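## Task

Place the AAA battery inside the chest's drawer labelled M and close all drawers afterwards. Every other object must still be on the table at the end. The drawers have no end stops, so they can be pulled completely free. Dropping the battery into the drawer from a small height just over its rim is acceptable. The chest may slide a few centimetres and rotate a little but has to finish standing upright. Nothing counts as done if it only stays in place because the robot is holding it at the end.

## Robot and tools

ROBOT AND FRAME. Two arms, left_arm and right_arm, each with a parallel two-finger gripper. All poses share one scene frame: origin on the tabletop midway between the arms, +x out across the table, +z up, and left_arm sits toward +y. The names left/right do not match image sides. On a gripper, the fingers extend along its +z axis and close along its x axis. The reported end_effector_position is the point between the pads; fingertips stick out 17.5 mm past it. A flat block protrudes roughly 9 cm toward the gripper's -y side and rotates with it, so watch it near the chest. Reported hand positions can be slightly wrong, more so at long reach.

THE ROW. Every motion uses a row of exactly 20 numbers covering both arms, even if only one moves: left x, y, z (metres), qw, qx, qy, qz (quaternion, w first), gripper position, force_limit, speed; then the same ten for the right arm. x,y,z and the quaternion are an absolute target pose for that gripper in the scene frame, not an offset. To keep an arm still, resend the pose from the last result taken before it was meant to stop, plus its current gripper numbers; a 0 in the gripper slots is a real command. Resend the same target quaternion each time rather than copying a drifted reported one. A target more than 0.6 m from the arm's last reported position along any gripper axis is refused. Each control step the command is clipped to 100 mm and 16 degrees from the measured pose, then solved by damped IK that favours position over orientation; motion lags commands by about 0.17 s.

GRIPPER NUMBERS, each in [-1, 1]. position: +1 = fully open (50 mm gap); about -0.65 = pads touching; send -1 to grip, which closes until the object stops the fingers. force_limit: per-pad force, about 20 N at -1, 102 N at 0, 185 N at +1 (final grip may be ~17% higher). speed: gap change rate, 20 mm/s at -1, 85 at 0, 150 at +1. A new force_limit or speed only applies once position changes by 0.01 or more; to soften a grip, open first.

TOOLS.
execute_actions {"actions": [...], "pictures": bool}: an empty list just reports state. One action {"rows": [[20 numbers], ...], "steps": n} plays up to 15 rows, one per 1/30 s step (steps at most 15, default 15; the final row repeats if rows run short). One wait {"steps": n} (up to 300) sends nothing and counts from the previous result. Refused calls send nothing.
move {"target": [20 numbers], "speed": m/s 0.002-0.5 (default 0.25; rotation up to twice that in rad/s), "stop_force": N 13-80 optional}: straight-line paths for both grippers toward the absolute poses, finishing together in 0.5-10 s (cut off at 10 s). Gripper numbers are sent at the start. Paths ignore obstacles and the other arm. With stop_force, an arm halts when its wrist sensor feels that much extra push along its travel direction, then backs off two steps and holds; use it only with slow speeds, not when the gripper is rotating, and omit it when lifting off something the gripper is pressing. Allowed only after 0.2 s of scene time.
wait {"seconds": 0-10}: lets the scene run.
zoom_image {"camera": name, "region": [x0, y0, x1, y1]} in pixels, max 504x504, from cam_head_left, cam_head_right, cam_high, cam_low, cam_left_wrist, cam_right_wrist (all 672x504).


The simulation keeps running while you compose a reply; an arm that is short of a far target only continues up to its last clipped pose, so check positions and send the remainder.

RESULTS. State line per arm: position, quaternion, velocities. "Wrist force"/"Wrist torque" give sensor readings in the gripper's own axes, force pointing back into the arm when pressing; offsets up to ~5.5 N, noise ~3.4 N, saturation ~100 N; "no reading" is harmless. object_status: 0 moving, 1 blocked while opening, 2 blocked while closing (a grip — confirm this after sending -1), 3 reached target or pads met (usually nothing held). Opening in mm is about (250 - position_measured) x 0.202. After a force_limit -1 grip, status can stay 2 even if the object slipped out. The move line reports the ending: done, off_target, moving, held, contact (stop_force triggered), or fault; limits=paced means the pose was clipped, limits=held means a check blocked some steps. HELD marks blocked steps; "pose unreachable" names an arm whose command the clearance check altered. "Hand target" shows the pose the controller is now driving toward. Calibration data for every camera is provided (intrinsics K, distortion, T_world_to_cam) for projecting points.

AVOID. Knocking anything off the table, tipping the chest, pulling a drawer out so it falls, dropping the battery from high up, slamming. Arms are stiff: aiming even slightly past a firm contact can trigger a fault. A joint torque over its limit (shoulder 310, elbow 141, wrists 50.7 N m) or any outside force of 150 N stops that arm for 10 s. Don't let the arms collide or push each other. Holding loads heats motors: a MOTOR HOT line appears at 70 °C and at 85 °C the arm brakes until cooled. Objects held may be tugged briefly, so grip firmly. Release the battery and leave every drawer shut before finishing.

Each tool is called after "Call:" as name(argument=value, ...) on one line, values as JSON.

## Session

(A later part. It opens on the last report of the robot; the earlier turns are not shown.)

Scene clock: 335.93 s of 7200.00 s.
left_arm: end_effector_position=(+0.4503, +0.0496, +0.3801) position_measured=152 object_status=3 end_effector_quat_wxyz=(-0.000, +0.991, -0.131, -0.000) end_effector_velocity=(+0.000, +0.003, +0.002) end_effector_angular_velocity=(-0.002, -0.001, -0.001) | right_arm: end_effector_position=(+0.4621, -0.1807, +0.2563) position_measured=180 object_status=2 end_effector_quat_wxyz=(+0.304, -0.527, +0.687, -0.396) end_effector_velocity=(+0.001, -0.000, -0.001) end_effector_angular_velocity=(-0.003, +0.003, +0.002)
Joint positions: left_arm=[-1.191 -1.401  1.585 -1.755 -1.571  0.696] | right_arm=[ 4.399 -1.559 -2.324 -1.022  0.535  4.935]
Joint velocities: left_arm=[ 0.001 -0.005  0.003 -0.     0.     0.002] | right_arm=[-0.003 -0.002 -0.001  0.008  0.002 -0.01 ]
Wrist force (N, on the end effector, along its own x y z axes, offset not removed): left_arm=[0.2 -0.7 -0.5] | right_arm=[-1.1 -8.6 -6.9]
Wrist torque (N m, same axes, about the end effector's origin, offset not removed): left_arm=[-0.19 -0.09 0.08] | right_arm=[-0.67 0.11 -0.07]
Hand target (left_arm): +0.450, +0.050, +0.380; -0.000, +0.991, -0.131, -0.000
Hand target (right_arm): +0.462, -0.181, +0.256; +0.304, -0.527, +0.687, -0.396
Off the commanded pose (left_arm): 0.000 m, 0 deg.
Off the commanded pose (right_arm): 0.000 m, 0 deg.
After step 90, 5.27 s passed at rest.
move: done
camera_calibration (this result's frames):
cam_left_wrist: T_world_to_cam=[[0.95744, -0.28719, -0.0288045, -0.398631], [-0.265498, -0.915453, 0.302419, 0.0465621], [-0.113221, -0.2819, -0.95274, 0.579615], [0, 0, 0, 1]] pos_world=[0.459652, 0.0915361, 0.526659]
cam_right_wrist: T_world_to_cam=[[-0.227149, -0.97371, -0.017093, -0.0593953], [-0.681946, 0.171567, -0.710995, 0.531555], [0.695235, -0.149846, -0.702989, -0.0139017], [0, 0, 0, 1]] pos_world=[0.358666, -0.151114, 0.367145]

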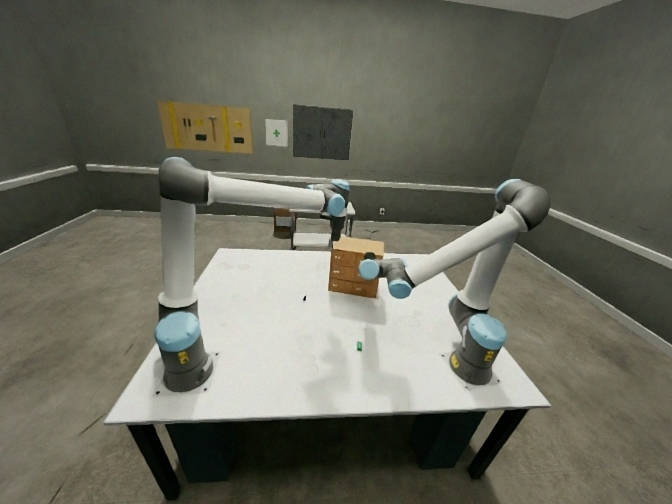

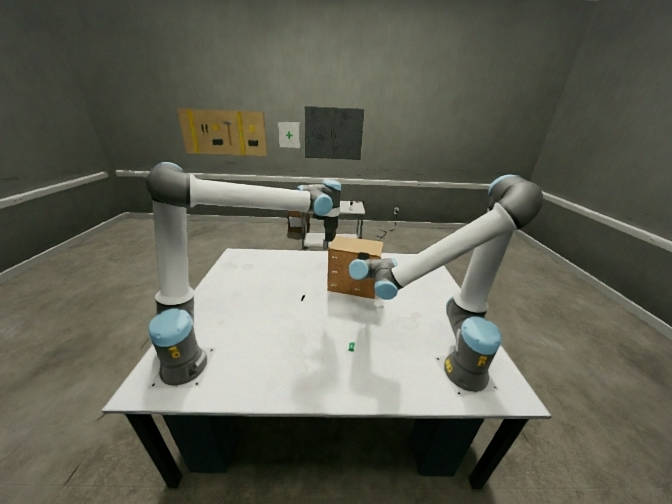

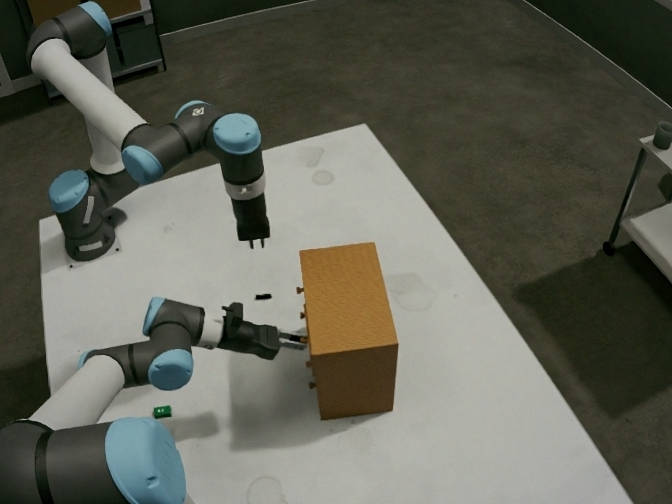

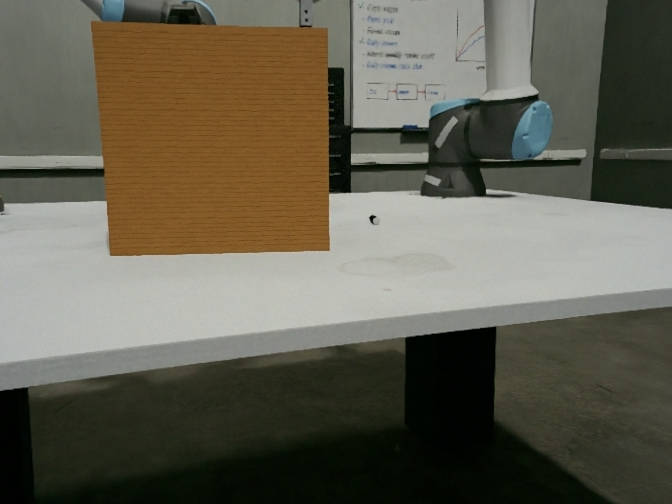

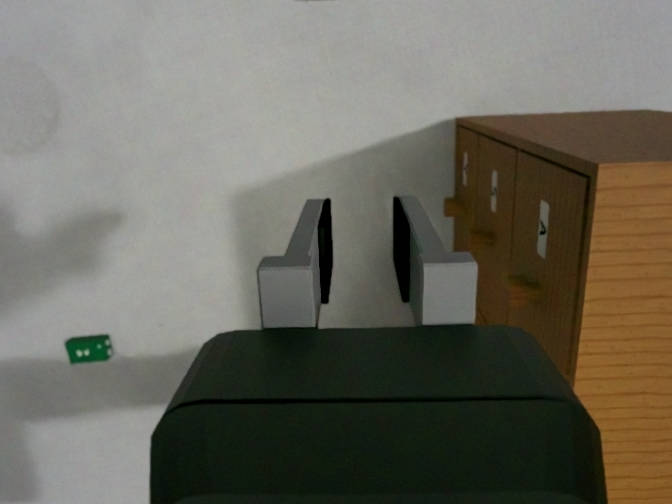

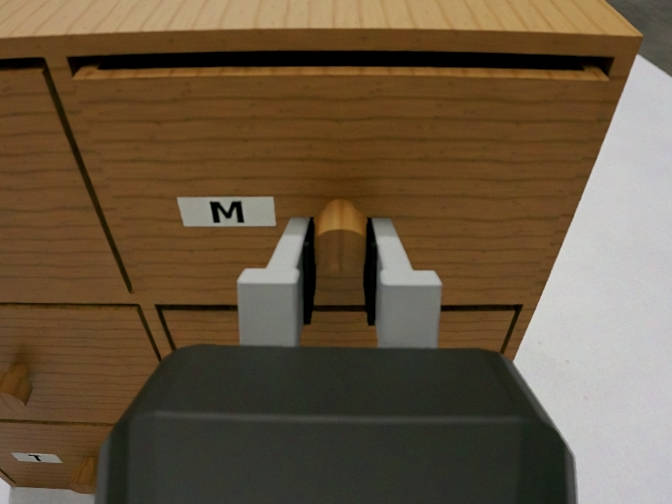

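Call:
move(target=[0.450, 0.05, 0.38, 0, 0.9914, -0.1305, 0, 0.0, -0.2, 0.0, 0.4682, -0.1825, 0.2565, 0.3044, -0.5272, 0.6870, -0.3966, -1, -0.3, -0.3], speed=0.006, stop_force=13)

Scene clock: 341.57 s of 7200.00 s.
left_arm: end_effector_position=(+0.4500, +0.0500, +0.3800) position_measured=152 object_status=3 end_effector_quat_wxyz=(-0.000, +0.991, -0.131, -0.000) end_effector_velocity=(-0.000, -0.000, +0.000) end_effector_angular_velocity=(-0.000, -0.000, -0.000) | right_arm: end_effector_position=(+0.4680, -0.1824, +0.2565) position_measured=180 object_status=2 end_effector_quat_wxyz=(+0.304, -0.527, +0.687, -0.397) end_effector_velocity=(+0.002, -0.000, +0.000) end_effector_angular_velocity=(+0.003, -0.001, -0.000)
Joint positions: left_arm=[-1.191 -1.402  1.586 -1.756 -1.571  0.695] | right_arm=[ 4.388 -1.563 -2.325 -0.998  0.533  4.913]
Joint velocities: left_arm=[-0. -0. -0. -0. -0. -0.] | right_arm=[-0.003 -0.001 -0.     0.009 -0.001 -0.005]
Wrist force (N, on the end effector, along its own x y z axes, offset not removed): left_arm=[0.9 0.4 -1.6] | right_arm=[-2.3 -4.3 -2.3]
Wrist torque (N m, same axes, about the end effector's origin, offset not removed): left_arm=[0.04 -0.16 -0.02] | right_arm=[-0.60 0.27 -0.01]
Hand target (left_arm): +0.450, +0.050, +0.380; +0.000, +0.991, -0.131, -0.000
Hand target (right_arm): +0.468, -0.182, +0.256; +0.304, -0.527, +0.687, -0.397
Off the commanded pose (left_arm): 0.000 m, 0 deg.
Off the commanded pose (right_arm): 0.000 m, 0 deg.
After step 100, 1.03 s passed at rest.
move: done
camera_calibration (this result's frames):
cam_left_wrist: T_world_to_cam=[[0.957441, -0.287199, -0.0286829, -0.398272], [-0.265533, -0.915424, 0.302475, 0.0468241], [-0.113128, -0.281986, -0.952726, 0.579535], [0, 0, 0, 1]] pos_world=[0.459317, 0.0919017, 0.526551]
cam_right_wrist: T_world_to_cam=[[-0.227011, -0.97374, -0.0172006, -0.0598155], [-0.681519, 0.171452, -0.711433, 0.535888], [0.6957, -0.149781, -0.702544, -0.0184962], [0, 0, 0, 1]] pos_world=[0.364507, -0.152894, 0.367225]

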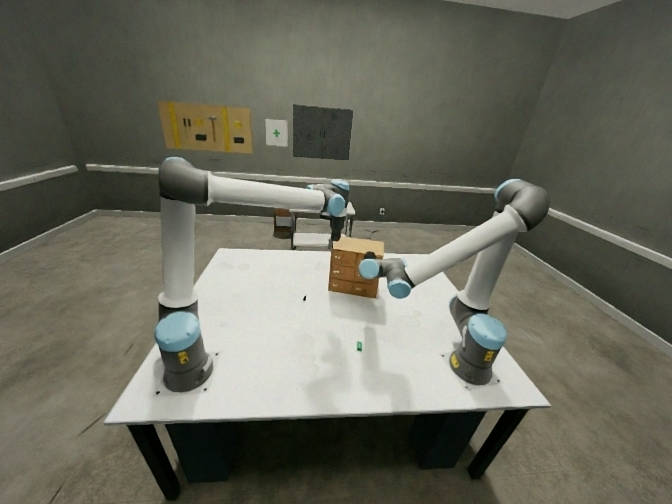

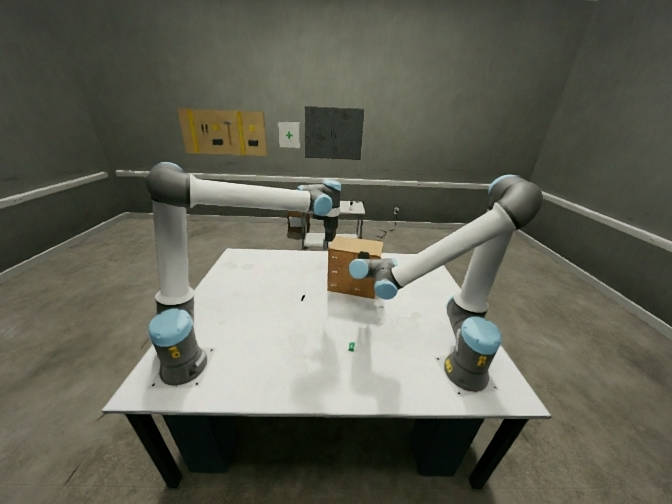

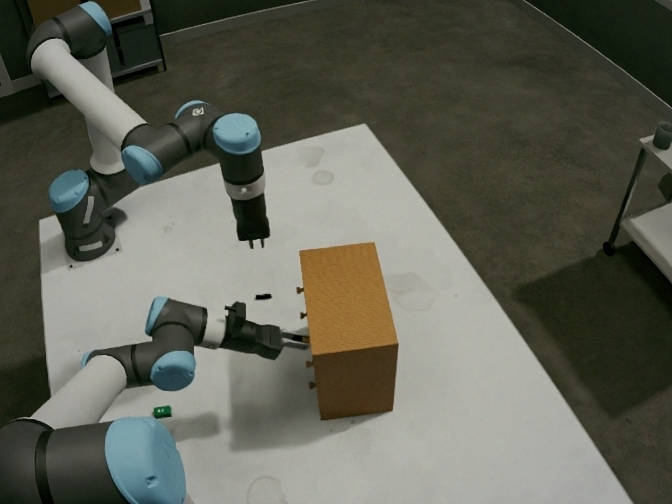

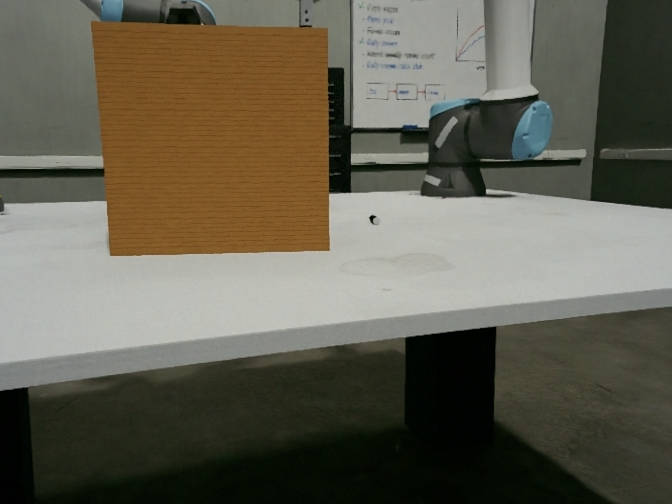

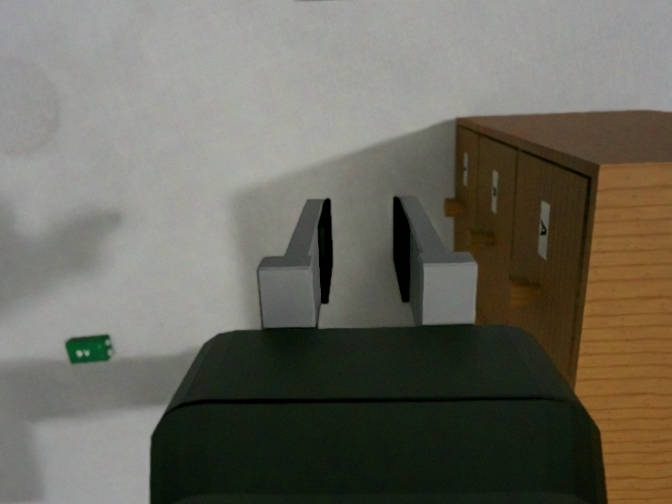

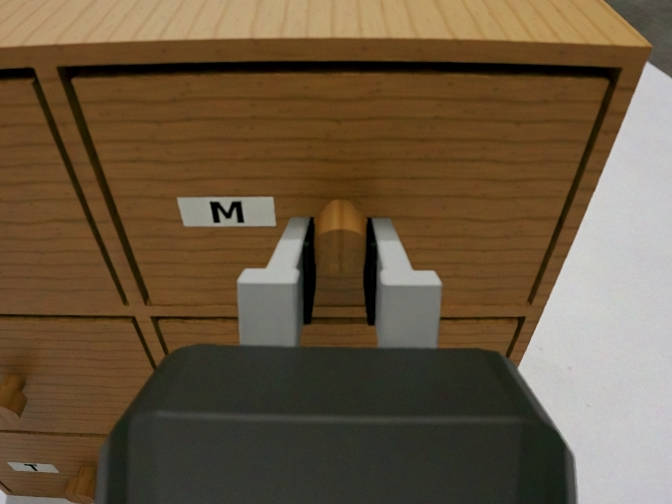

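The drawer is shut, so I'll let go of the knob.

Call:
execute_actions(actions=[{"rows": [[0.450, 0.05, 0.38, 0, 0.9914, -0.1305, 0, 0.0, -0.2, 0.0, 0.4682, -0.1825, 0.2565, 0.3044, -0.5272, 0.6870, -0.3966, 0.6, -0.3, 0.0]], "steps": 15}], pictures=false)

Call:
move(target=[0.450, 0.05, 0.38, 0, 0.9914, -0.1305, 0, 0.0, -0.2, 0.0, 0.391, -0.1618, 0.27, 0.3044, -0.5272, 0.6870, -0.3966, 0.6, -0.3, 0.0], speed=0.12)

Scene clock: 349.70 s of 7200.00 s.
left_arm: end_effector_position=(+0.4500, +0.0500, +0.3800) position_measured=152 object_status=3 end_effector_quat_wxyz=(+0.000, +0.991, -0.131, +0.000) end_effector_velocity=(+0.000, -0.000, +0.001) end_effector_angular_velocity=(-0.001, -0.000, -0.001) | right_arm: end_effector_position=(+0.4682, -0.1825, +0.2565) position_measured=63 object_status=0 end_effector_quat_wxyz=(+0.304, -0.527, +0.687, -0.397) end_effector_velocity=(+0.000, -0.000, +0.000) end_effector_angular_velocity=(+0.000, -0.000, -0.000)
Joint positions: left_arm=[-1.191 -1.402  1.586 -1.756 -1.571  0.695] | right_arm=[ 4.388 -1.563 -2.325 -0.997  0.532  4.912]
Joint velocities: left_arm=[-0.    -0.    -0.001  0.    -0.     0.   ] | right_arm=[-0.001  0.     0.     0.001 -0.    -0.001]
Wrist force (N, on the end effector, along its own x y z axes, offset not removed): left_arm=[2.9 -2.0 -0.5] | right_arm=[-3.8 -5.8 1.0]
Wrist torque (N m, same axes, about the end effector's origin, offset not removed): left_arm=[-0.33 -0.54 -0.16] | right_arm=[-0.95 0.41 0.08]
Hand target (left_arm): +0.450, +0.050, +0.380; +0.000, +0.991, -0.131, +0.000
Hand target (right_arm): +0.468, -0.182, +0.256; +0.304, -0.527, +0.687, -0.397
Off the commanded pose (left_arm): 0.000 m, 0 deg.
Off the commanded pose (right_arm): 0.000 m, 0 deg.
Steps of this call (steps 1 to 90: nothing new was sent; then 4.63 s passed at rest; steps 91 to 105: all 15 steps of this action). Readings (end_effector_position | what the end effector reports):
91: left_arm (+0.4500, +0.0500, +0.3800) | right_arm (+0.4682, -0.1825, +0.2565) | left_arm position_measured=152 object_status=3 | right_arm position_measured=177 object_status=0
92: left_arm (+0.4500, +0.0500, +0.3800) | right_arm (+0.4682, -0.1825, +0.2565) | left_arm position_measured=152 object_status=3 | right_arm position_measured=163 object_status=0
94: left_arm (+0.4500, +0.0500, +0.3800) | right_arm (+0.4682, -0.1825, +0.2565) | left_arm position_measured=152 object_status=3 | right_arm position_measured=135 object_status=0
98: left_arm (+0.4500, +0.0500, +0.3800) | right_arm (+0.4682, -0.1825, +0.2565) | left_arm position_measured=152 object_status=3 | right_arm position_measured=78 object_status=0
105: the state above

Scene clock: 351.20 s of 7200.00 s.
left_arm: end_effector_position=(+0.4500, +0.0500, +0.3800) position_measured=152 object_status=3 end_effector_quat_wxyz=(+0.000, +0.991, -0.131, +0.000) end_effector_velocity=(-0.000, +0.000, +0.001) end_effector_angular_velocity=(-0.001, -0.000, -0.001) | right_arm: end_effector_position=(+0.3914, -0.1620, +0.2701) position_measured=63 object_status=3 end_effector_quat_wxyz=(+0.305, -0.527, +0.687, -0.397) end_effector_velocity=(-0.002, +0.001, +0.001) end_effector_angular_velocity=(+0.001, -0.003, -0.001)
Joint positions: left_arm=[-1.191 -1.402  1.586 -1.756 -1.571  0.695] | right_arm=[ 4.537 -1.499 -2.294 -1.324  0.575  5.184]
Joint velocities: left_arm=[-0.    -0.001  0.001  0.     0.     0.001] | right_arm=[ 0.005  0.001  0.002 -0.013  0.     0.013]
Wrist force (N, on the end effector, along its own x y z axes, offset not removed): left_arm=[0.3 -1.0 -0.5] | right_arm=[-1.4 -3.0 0.5]
Wrist torque (N m, same axes, about the end effector's origin, offset not removed): left_arm=[-0.19 -0.12 -0.07] | right_arm=[-0.46 0.02 0.00]
Hand target (left_arm): +0.450, +0.050, +0.380; +0.000, +0.991, -0.131, +0.000
Hand target (right_arm): +0.391, -0.162, +0.270; +0.305, -0.527, +0.687, -0.397
Off the commanded pose (left_arm): 0.000 m, 0 deg.
Off the commanded pose (right_arm): 0.000 m, 0 deg.
move: done
camera_calibration (this result's frames):
cam_left_wrist: T_world_to_cam=[[0.957443, -0.287193, -0.0286799, -0.398261], [-0.265529, -0.915425, 0.302477, 0.0468188], [-0.113124, -0.281989, -0.952725, 0.579526], [0, 0, 0, 1]] pos_world=[0.459303, 0.0919009, 0.526545]
cam_right_wrist: T_world_to_cam=[[-0.226654, -0.973819, -0.0174492, -0.0571353], [-0.681145, 0.17129, -0.711829, 0.489808], [0.696182, -0.149453, -0.702136, 0.0471987], [0, 0, 0, 1]] pos_world=[0.287822, -0.132484, 0.380803]

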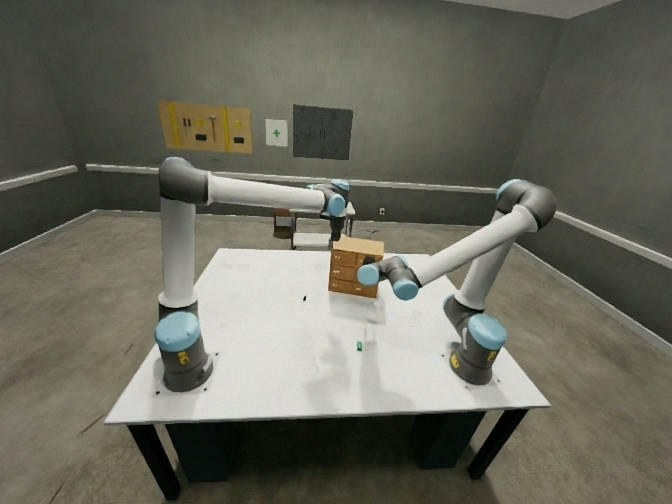

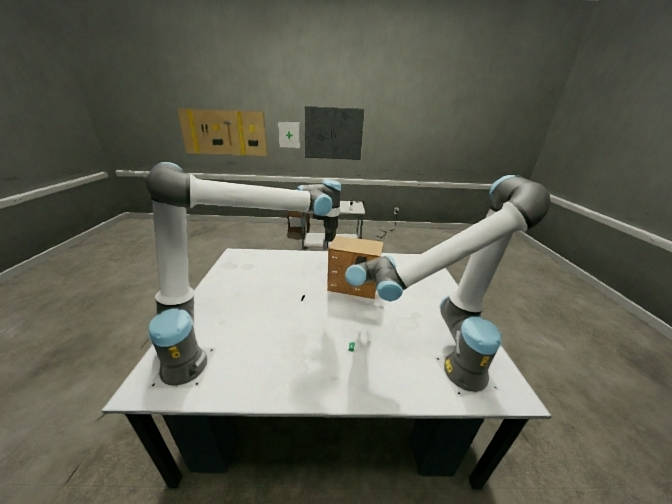

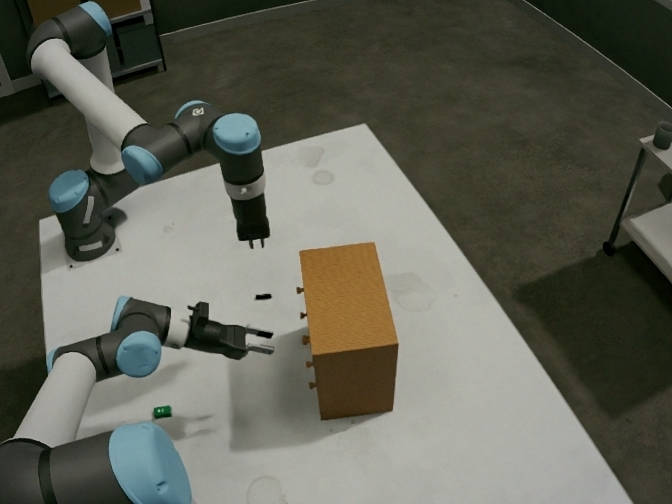

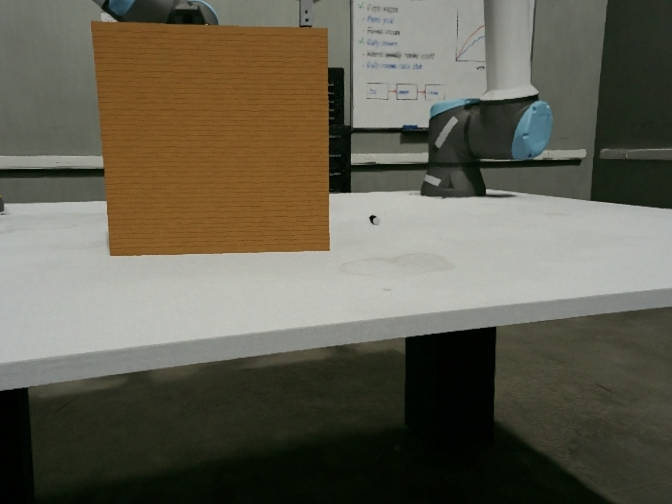

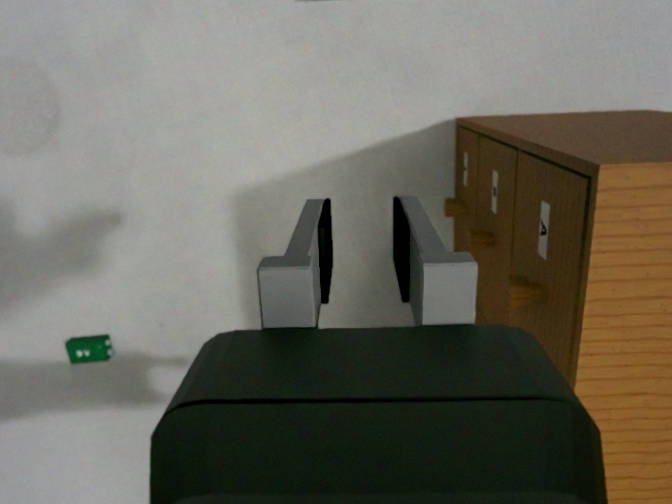

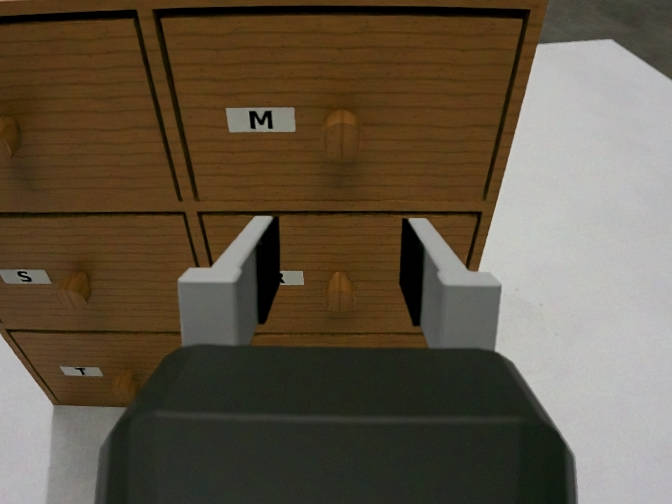

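All drawers are shut, the AAA battery is in drawer M, and the other items are still on the table.

Call:
finished_scene(scene=2)

The scene is finished: the task was done.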